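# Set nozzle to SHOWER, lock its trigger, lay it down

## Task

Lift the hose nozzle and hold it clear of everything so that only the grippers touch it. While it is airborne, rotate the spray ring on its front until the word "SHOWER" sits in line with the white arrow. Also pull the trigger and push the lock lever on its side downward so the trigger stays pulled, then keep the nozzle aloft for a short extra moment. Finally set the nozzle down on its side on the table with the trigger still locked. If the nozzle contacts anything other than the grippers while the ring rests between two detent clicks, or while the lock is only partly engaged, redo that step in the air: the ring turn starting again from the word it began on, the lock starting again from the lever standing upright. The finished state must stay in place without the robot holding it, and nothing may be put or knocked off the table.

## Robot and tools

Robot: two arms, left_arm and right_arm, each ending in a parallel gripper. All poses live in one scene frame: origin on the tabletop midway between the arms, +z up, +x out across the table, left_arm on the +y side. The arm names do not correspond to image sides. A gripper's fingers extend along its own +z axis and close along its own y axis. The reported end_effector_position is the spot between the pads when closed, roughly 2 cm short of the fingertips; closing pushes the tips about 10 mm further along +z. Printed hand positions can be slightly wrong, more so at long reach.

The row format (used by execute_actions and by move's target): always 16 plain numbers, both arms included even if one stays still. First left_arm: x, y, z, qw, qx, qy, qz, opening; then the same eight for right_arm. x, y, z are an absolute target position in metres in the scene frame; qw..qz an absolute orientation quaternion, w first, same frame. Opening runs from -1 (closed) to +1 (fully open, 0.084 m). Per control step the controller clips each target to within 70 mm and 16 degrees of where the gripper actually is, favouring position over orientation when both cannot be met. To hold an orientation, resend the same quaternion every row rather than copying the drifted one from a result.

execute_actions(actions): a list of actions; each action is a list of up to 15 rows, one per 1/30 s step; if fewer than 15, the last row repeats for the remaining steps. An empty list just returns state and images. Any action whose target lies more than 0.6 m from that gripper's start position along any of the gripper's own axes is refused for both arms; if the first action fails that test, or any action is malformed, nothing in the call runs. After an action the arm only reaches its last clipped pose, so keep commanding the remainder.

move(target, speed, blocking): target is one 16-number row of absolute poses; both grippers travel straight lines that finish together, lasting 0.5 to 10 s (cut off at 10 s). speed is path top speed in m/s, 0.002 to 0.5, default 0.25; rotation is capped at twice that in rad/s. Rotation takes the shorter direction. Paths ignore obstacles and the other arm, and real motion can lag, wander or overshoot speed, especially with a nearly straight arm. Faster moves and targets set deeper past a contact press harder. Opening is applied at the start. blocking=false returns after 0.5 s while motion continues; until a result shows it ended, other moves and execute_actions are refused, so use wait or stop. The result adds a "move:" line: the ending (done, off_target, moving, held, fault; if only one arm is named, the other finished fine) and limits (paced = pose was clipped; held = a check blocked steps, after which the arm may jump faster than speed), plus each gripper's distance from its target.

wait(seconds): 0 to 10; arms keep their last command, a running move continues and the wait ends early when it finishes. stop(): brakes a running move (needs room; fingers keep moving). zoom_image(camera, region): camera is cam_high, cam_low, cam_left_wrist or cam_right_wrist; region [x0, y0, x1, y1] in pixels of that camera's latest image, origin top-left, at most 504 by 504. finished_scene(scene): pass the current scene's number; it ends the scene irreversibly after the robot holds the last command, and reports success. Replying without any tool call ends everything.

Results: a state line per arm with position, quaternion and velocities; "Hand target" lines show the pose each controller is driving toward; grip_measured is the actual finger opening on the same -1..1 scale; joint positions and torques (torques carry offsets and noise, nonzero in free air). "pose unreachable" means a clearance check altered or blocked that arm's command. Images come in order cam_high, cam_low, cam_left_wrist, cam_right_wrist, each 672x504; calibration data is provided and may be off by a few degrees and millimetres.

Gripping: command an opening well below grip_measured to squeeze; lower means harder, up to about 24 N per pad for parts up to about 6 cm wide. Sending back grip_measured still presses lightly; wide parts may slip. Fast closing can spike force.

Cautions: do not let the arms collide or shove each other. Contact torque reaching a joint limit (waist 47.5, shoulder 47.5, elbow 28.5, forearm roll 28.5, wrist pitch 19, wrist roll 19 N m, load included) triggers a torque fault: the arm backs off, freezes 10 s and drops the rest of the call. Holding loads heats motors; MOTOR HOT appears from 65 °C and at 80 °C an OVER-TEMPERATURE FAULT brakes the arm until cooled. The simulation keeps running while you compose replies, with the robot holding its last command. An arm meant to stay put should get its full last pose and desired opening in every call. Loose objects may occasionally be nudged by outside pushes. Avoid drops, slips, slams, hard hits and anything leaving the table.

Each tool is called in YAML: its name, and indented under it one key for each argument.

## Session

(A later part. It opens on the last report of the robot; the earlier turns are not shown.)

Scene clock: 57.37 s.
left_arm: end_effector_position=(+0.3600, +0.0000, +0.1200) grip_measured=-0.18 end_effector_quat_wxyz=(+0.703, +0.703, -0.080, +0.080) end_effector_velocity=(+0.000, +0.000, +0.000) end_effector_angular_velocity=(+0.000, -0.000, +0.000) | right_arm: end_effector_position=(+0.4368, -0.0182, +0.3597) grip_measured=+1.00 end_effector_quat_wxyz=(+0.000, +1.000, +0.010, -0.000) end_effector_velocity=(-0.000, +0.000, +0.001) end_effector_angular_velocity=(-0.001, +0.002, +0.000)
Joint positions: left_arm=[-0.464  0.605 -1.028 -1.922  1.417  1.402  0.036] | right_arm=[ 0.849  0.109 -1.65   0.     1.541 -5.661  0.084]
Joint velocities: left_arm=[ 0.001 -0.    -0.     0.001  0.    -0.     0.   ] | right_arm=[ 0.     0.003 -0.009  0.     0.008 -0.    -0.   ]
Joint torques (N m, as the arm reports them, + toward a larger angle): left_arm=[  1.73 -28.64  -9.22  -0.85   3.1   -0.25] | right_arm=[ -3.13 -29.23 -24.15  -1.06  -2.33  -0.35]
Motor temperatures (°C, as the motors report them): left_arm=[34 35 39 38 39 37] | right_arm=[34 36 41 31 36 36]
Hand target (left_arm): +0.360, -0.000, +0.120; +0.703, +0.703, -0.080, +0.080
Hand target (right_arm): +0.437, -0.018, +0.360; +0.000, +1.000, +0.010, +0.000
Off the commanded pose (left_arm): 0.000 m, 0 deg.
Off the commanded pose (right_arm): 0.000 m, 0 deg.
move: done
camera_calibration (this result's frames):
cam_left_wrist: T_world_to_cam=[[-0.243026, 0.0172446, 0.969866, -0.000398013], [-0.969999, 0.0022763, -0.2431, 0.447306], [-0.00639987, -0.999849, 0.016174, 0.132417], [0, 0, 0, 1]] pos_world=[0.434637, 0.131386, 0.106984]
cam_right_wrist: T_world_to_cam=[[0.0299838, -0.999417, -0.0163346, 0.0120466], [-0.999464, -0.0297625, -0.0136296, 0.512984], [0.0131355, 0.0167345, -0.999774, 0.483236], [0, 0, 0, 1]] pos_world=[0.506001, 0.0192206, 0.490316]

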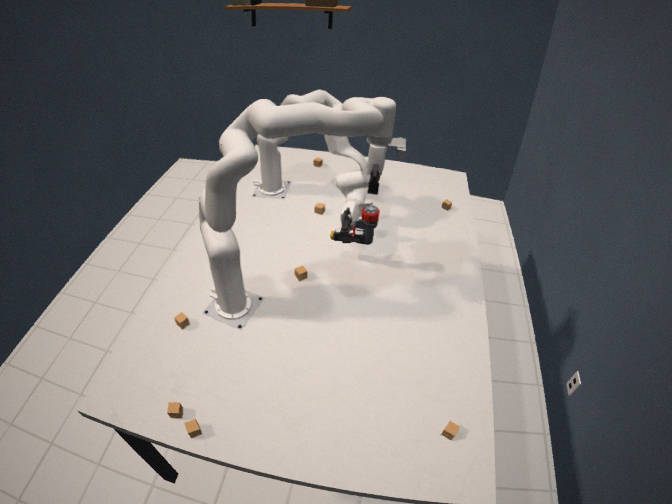

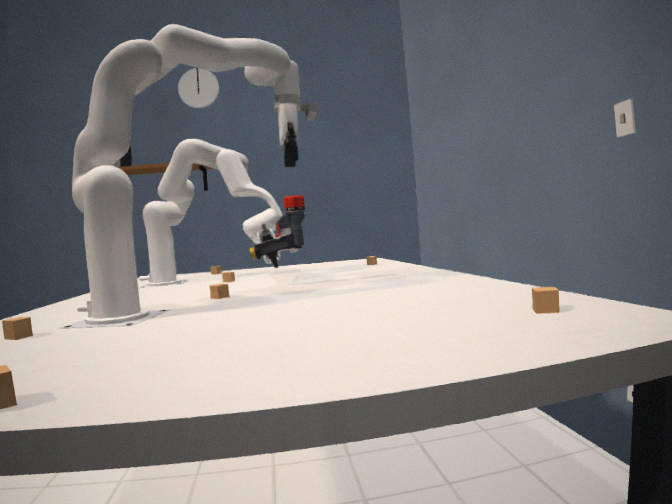

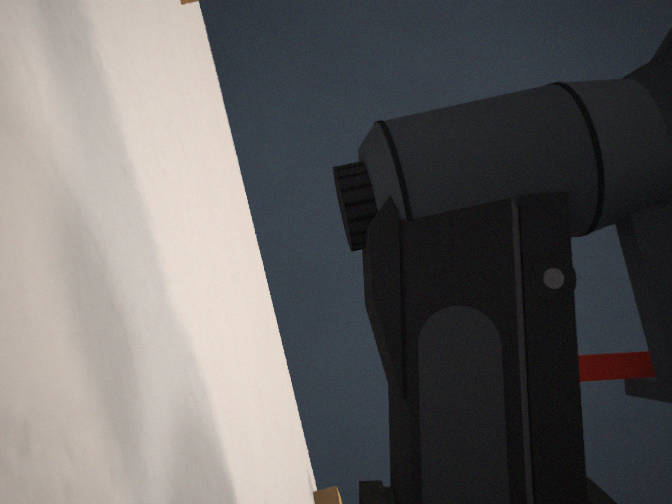

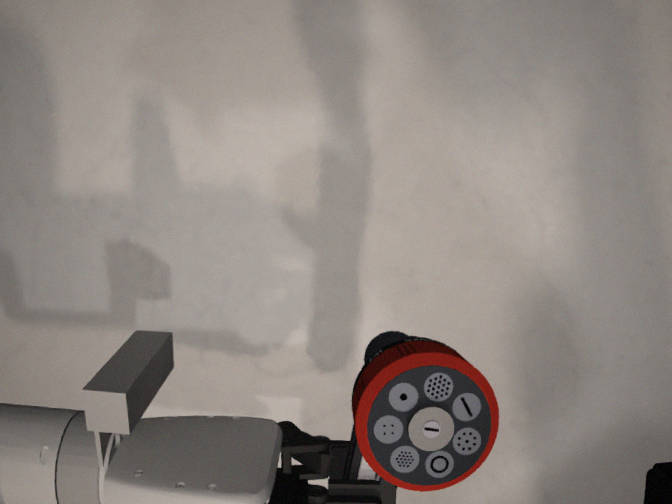

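Aligned. Lay it down.

move:
  target: [0.42,0.10,0.09,0,1,0,0,-1,0.38,-0.35,0.40,0,0.95,-0.31,0,1]

move:
  target: [0.42,0.10,0.031,0,1,0,0,-1,0.38,-0.35,0.40,0,0.95,-0.31,0,1]
  speed: 0.025

execute_actions:
  actions:
    - [[0.42,0.10,0.031,0,1,0,0,0.2,0.38,-0.35,0.40,0,0.95,-0.31,0,1]]
    - [[0.42,0.10,0.031,0,1,0,0,1,0.38,-0.35,0.40,0,0.95,-0.31,0,1]]

move:
  target: [0.42,0.08,0.2,0,1,0,0,1,0.38,-0.35,0.40,0,0.95,-0.31,0,1]

Scene clock: 62.10 s.
left_arm: end_effector_position=(+0.4205, +0.0993, +0.0911) grip_measured=-0.18 end_effector_quat_wxyz=(+0.003, +1.000, -0.002, +0.000) end_effector_velocity=(-0.000, -0.001, -0.000) end_effector_angular_velocity=(+0.010, +0.005, -0.001) | right_arm: end_effector_position=(+0.3809, -0.3498, +0.3996) grip_measured=+1.00 end_effector_quat_wxyz=(+0.001, +0.951, -0.310, +0.000) end_effector_velocity=(-0.000, -0.001, -0.000) end_effector_angular_velocity=(+0.000, +0.000, -0.002)
Joint positions: left_arm=[-0.654  0.465 -1.356 -0.007  0.887 -0.563  0.036] | right_arm=[ 0.123 -0.404 -1.237 -0.001  1.641 -5.736  0.084]
Joint velocities: left_arm=[-0.003  0.007 -0.013  0.008  0.016 -0.007 -0.   ] | right_arm=[-0.004 -0.     0.001  0.     0.    -0.002 -0.   ]
Joint torques (N m, as the arm reports them, + toward a larger angle): left_arm=[  1.69 -31.2  -12.39  -0.31  -1.6   -0.44] | right_arm=[ -2.25 -14.93 -23.72  -0.92  -2.1   -0.55]
Motor temperatures (°C, as the motors report them): left_arm=[34 35 39 38 39 37] | right_arm=[34 35 41 31 36 36]
Hand target (left_arm): +0.420, +0.099, +0.091; +0.003, +1.000, -0.002, -0.000
Hand target (right_arm): +0.381, -0.350, +0.400; +0.001, +0.951, -0.310, +0.000
Off the commanded pose (left_arm): 0.001 m, 0 deg.
Off the commanded pose (right_arm): 0.001 m, 0 deg.
move: done
camera_calibration (this result's frames):
cam_left_wrist: T_world_to_cam=[[-0.0227968, -0.999463, 0.0235227, 0.135176], [-0.999738, 0.0228428, 0.00168711, 0.486884], [-0.00222353, -0.023478, -0.999722, 0.226385], [0, 0, 0, 1]] pos_world=[0.490341, 0.129297, 0.222321]
cam_right_wrist: T_world_to_cam=[[-0.581316, -0.813529, -0.015568, -0.0194708], [-0.813408, 0.58151, -0.0146277, 0.591128], [0.020953, 0.00415978, -0.999772, 0.522033], [0, 0, 0, 1]] pos_world=[0.458571, -0.361758, 0.530257]

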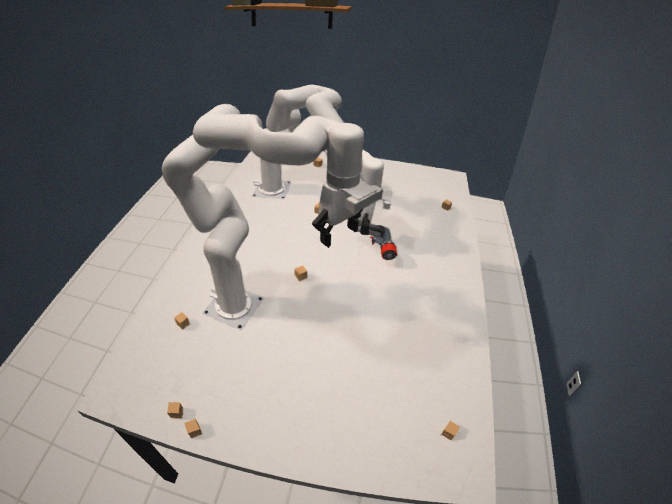

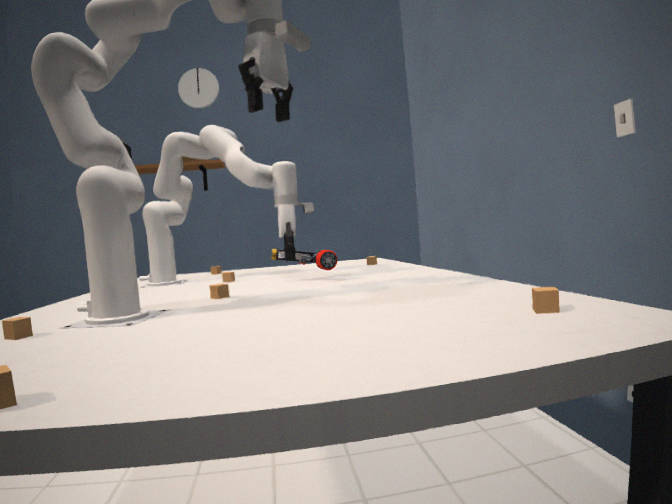

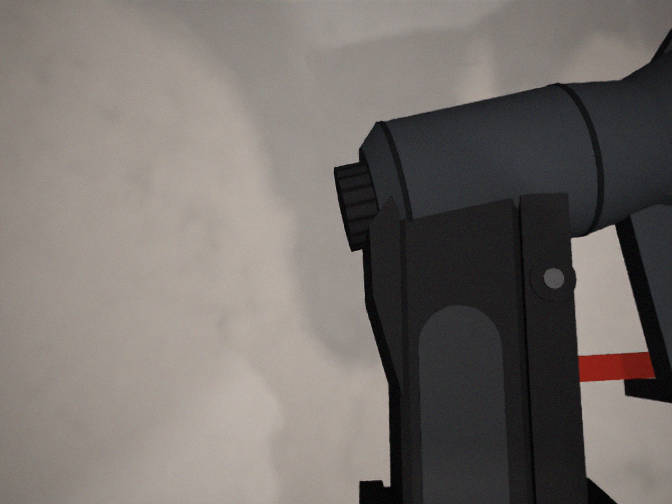

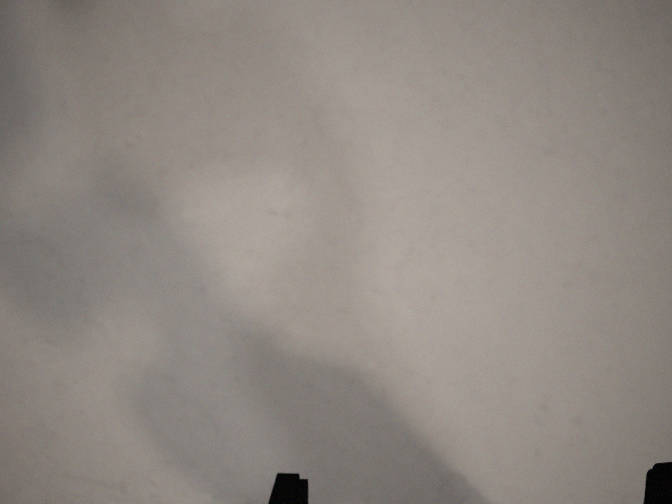

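Scene clock: 64.83 s.
left_arm: end_effector_position=(+0.4202, +0.0999, +0.0313) grip_measured=-0.18 end_effector_quat_wxyz=(+0.000, +1.000, -0.000, +0.000) end_effector_velocity=(+0.001, +0.000, -0.001) end_effector_angular_velocity=(-0.000, -0.001, +0.001) | right_arm: end_effector_position=(+0.3800, -0.3500, +0.4000) grip_measured=+1.00 end_effector_quat_wxyz=(+0.000, +0.951, -0.310, +0.000) end_effector_velocity=(-0.000, +0.000, +0.000) end_effector_angular_velocity=(+0.000, -0.001, -0.000)
Joint positions: left_arm=[-0.655  0.57  -1.33  -0.     0.76  -0.573  0.036] | right_arm=[ 0.122 -0.407 -1.236  0.     1.643 -5.737  0.084]
Joint velocities: left_arm=[ 0.001  0.004 -0.001  0.    -0.003 -0.001  0.   ] | right_arm=[-0.    -0.001  0.     0.    -0.    -0.    -0.   ]
Joint torques (N m, as the arm reports them, + toward a larger angle): left_arm=[  2.18 -28.64 -10.43  -0.38  -0.99  -0.41] | right_arm=[ -2.14 -14.54 -23.76  -0.89  -2.34  -0.15]
Motor temperatures (°C, as the motors report them): left_arm=[34 35 39 38 39 37] | right_arm=[34 35 41 31 36 36]
Hand target (left_arm): +0.420, +0.100, +0.031; +0.000, +1.000, -0.000, -0.000
Hand target (right_arm): +0.380, -0.350, +0.400; +0.000, +0.951, -0.310, +0.000
Off the commanded pose (left_arm): 0.000 m, 0 deg.
Off the commanded pose (right_arm): 0.000 m, 0 deg.
move: done
camera_calibration (this result's frames):
cam_left_wrist: T_world_to_cam=[[-0.0188555, -0.99967, 0.017426, 0.135702], [-0.999819, 0.0188942, 0.0020594, 0.487067], [-0.00238797, -0.017384, -0.999846, 0.166135], [0, 0, 0, 1]] pos_world=[0.489935, 0.129343, 0.162741]
cam_right_wrist: T_world_to_cam=[[-0.581597, -0.81331, -0.0164636, -0.0196558], [-0.81321, 0.581806, -0.0138125, 0.590229], [0.0208124, 0.0053551, -0.999769, 0.522946], [0, 0, 0, 1]] pos_world=[0.457665, -0.362185, 0.530655]

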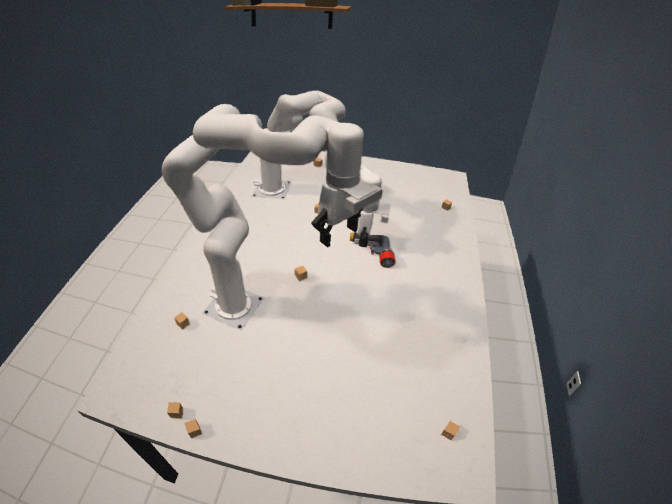

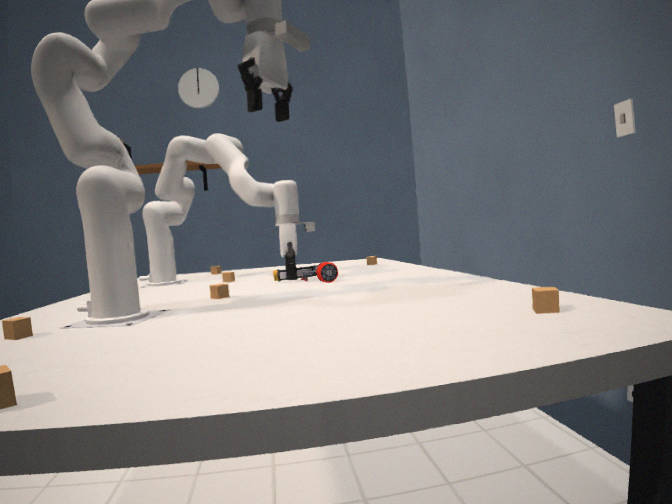

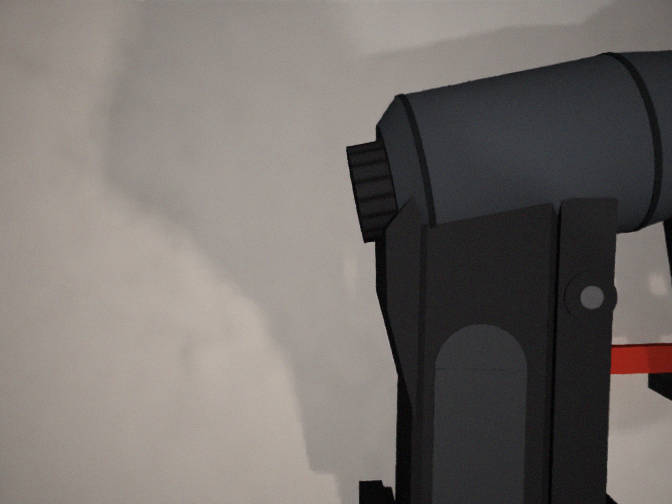

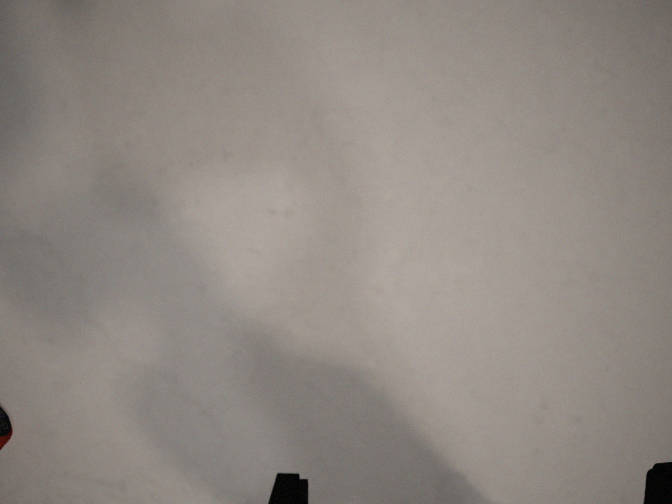

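Scene clock: 65.83 s.
left_arm: end_effector_position=(+0.4200, +0.1000, +0.0310) grip_measured=+1.00 end_effector_quat_wxyz=(-0.000, +1.000, +0.000, -0.000) end_effector_velocity=(+0.001, +0.001, +0.000) end_effector_angular_velocity=(-0.000, -0.000, +0.001) | right_arm: end_effector_position=(+0.3800, -0.3500, +0.4000) grip_measured=+1.00 end_effector_quat_wxyz=(-0.000, +0.951, -0.310, +0.000) end_effector_velocity=(-0.000, -0.000, -0.000) end_effector_angular_velocity=(-0.000, +0.000, +0.000)
Joint positions: left_arm=[-0.655  0.57  -1.33   0.     0.759 -0.573  0.084] | right_arm=[ 0.122 -0.407 -1.236  0.     1.643 -5.737  0.084]
Joint velocities: left_arm=[ 0.001 -0.    -0.001  0.     0.     0.     0.001] | right_arm=[-0.  0.  0. -0. -0. -0.  0.]
Joint torques (N m, as the arm reports them, + toward a larger angle): left_arm=[  1.72 -29.83 -10.86  -0.32  -1.32  -0.31] | right_arm=[ -2.48 -14.59 -23.78  -0.86  -2.07  -0.22]
Motor temperatures (°C, as the motors report them): left_arm=[34 35 39 38 39 37] | right_arm=[34 35 41 31 36 36]
Hand target (left_arm): +0.420, +0.100, +0.031; -0.000, +1.000, +0.000, +0.000
Hand target (right_arm): +0.380, -0.350, +0.400; +0.000, +0.951, -0.310, +0.000
Off the commanded pose (left_arm): 0.000 m, 0 deg.
Off the commanded pose (right_arm): 0.000 m, 0 deg.
camera_calibration (this result's frames):
cam_left_wrist: T_world_to_cam=[[-0.0187687, -0.999675, 0.0172331, 0.135817], [-0.99982, 0.0188111, 0.00229922, 0.486901], [-0.00262265, -0.0171868, -0.999849, 0.165861], [0, 0, 0, 1]] pos_world=[0.489798, 0.129464, 0.162376]
cam_right_wrist: T_world_to_cam=[[-0.581598, -0.81331, -0.0164685, -0.0196542], [-0.81321, 0.581806, -0.0138076, 0.590224], [0.0208113, 0.00536181, -0.999769, 0.522953], [0, 0, 0, 1]] pos_world=[0.457662, -0.362185, 0.530658]

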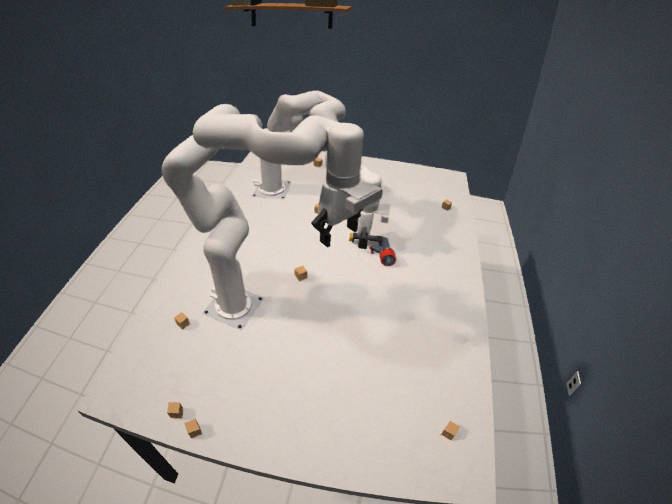

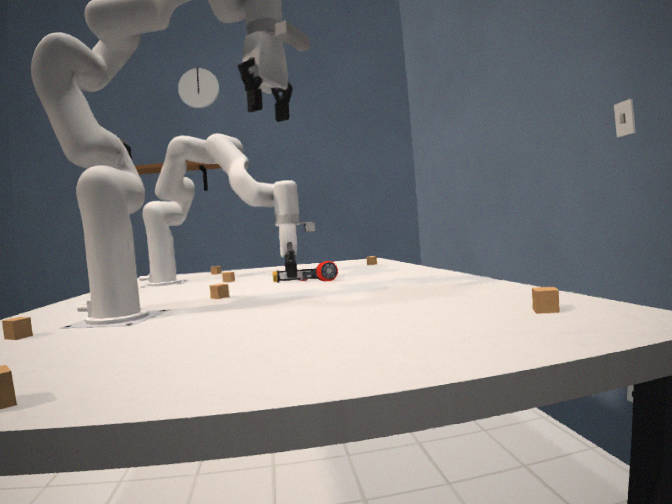

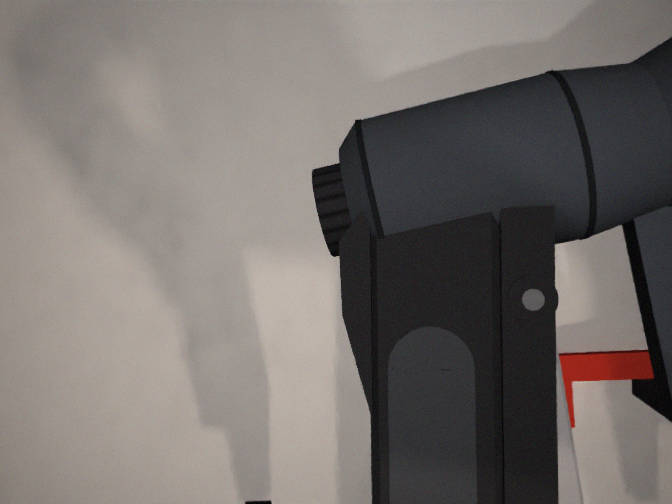

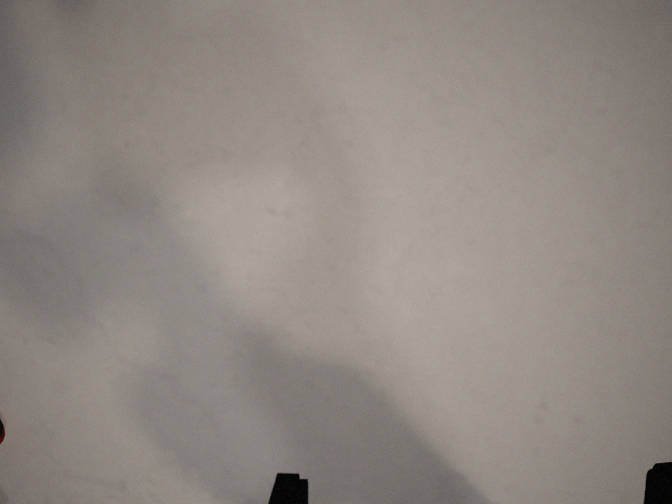

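Scene clock: 67.20 s.
left_arm: end_effector_position=(+0.4196, +0.0802, +0.1995) grip_measured=+1.00 end_effector_quat_wxyz=(-0.000, +1.000, -0.000, -0.000) end_effector_velocity=(+0.001, -0.000, +0.003) end_effector_angular_velocity=(-0.001, -0.002, -0.000) | right_arm: end_effector_position=(+0.3800, -0.3500, +0.4000) grip_measured=+1.00 end_effector_quat_wxyz=(-0.000, +0.951, -0.310, +0.000) end_effector_velocity=(-0.000, +0.000, -0.001) end_effector_angular_velocity=(+0.001, +0.002, +0.000)
Joint positions: left_arm=[-0.684  0.381 -1.557 -0.     1.177 -0.602  0.084] | right_arm=[ 0.122 -0.407 -1.236  0.     1.643 -5.737  0.084]
Joint velocities: left_arm=[ 0.    -0.001 -0.007  0.001  0.005 -0.    -0.   ] | right_arm=[ 0.    -0.     0.002  0.001  0.    -0.     0.   ]
Joint torques (N m, as the arm reports them, + toward a larger angle): left_arm=[  1.72 -28.84 -12.31  -0.37  -1.3   -0.41] | right_arm=[ -1.69 -14.84 -23.77  -1.07  -2.41  -0.33]
Motor temperatures (°C, as the motors report them): left_arm=[34 35 39 38 39 37] | right_arm=[34 35 41 31 36 36]
Hand target (left_arm): +0.420, +0.080, +0.200; +0.000, +1.000, -0.000, -0.000
Hand target (right_arm): +0.380, -0.350, +0.400; -0.000, +0.951, -0.310, +0.000
Off the commanded pose (left_arm): 0.001 m, 0 deg.
Off the commanded pose (right_arm): 0.000 m, 0 deg.
move: done
camera_calibration (this result's frames):
cam_left_wrist: T_world_to_cam=[[-0.0187639, -0.999678, 0.0170886, 0.113182], [-0.999819, 0.0188148, 0.0028241, 0.486398], [-0.00314471, -0.0170325, -0.99985, 0.334258], [0, 0, 0, 1]] pos_world=[0.489485, 0.109687, 0.3309]
cam_right_wrist: T_world_to_cam=[[-0.581598, -0.81331, -0.0164685, -0.0196542], [-0.81321, 0.581806, -0.0138076, 0.590224], [0.0208113, 0.00536189, -0.999769, 0.522953], [0, 0, 0, 1]] pos_world=[0.457662, -0.362185, 0.530658]

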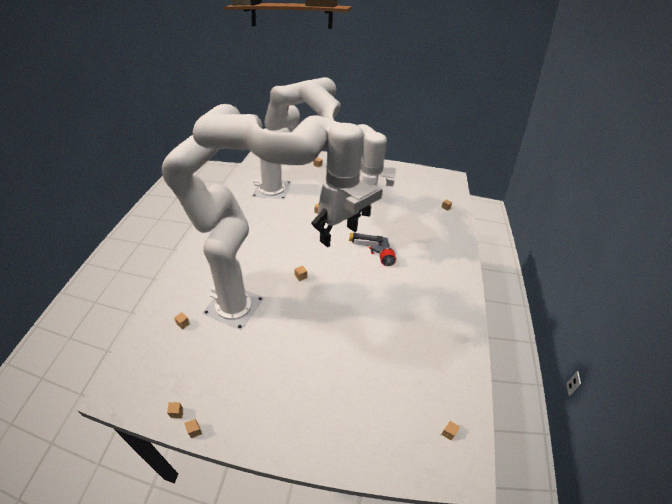

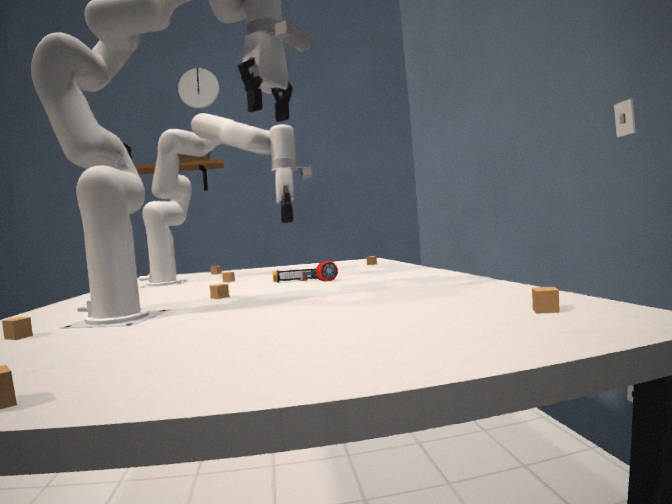

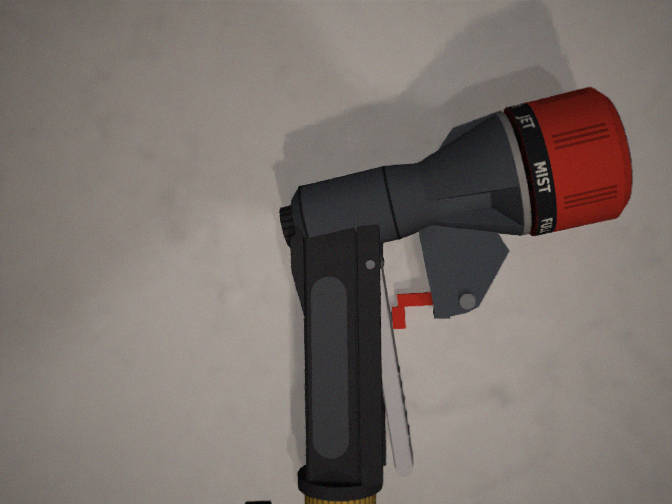

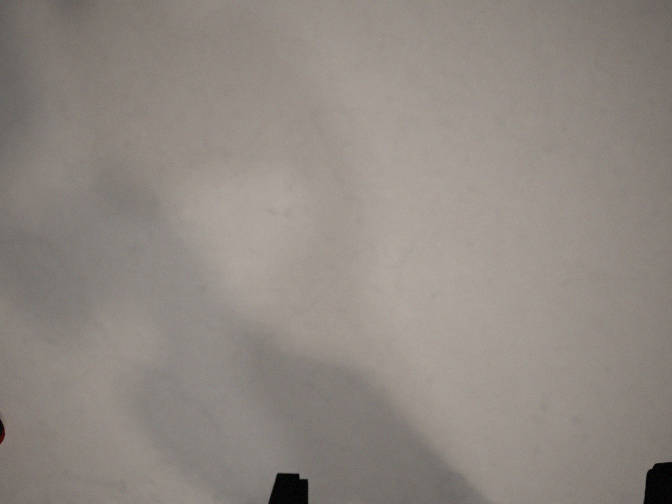

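finished_scene:
  scene: 1

The scene is finished: the task was done.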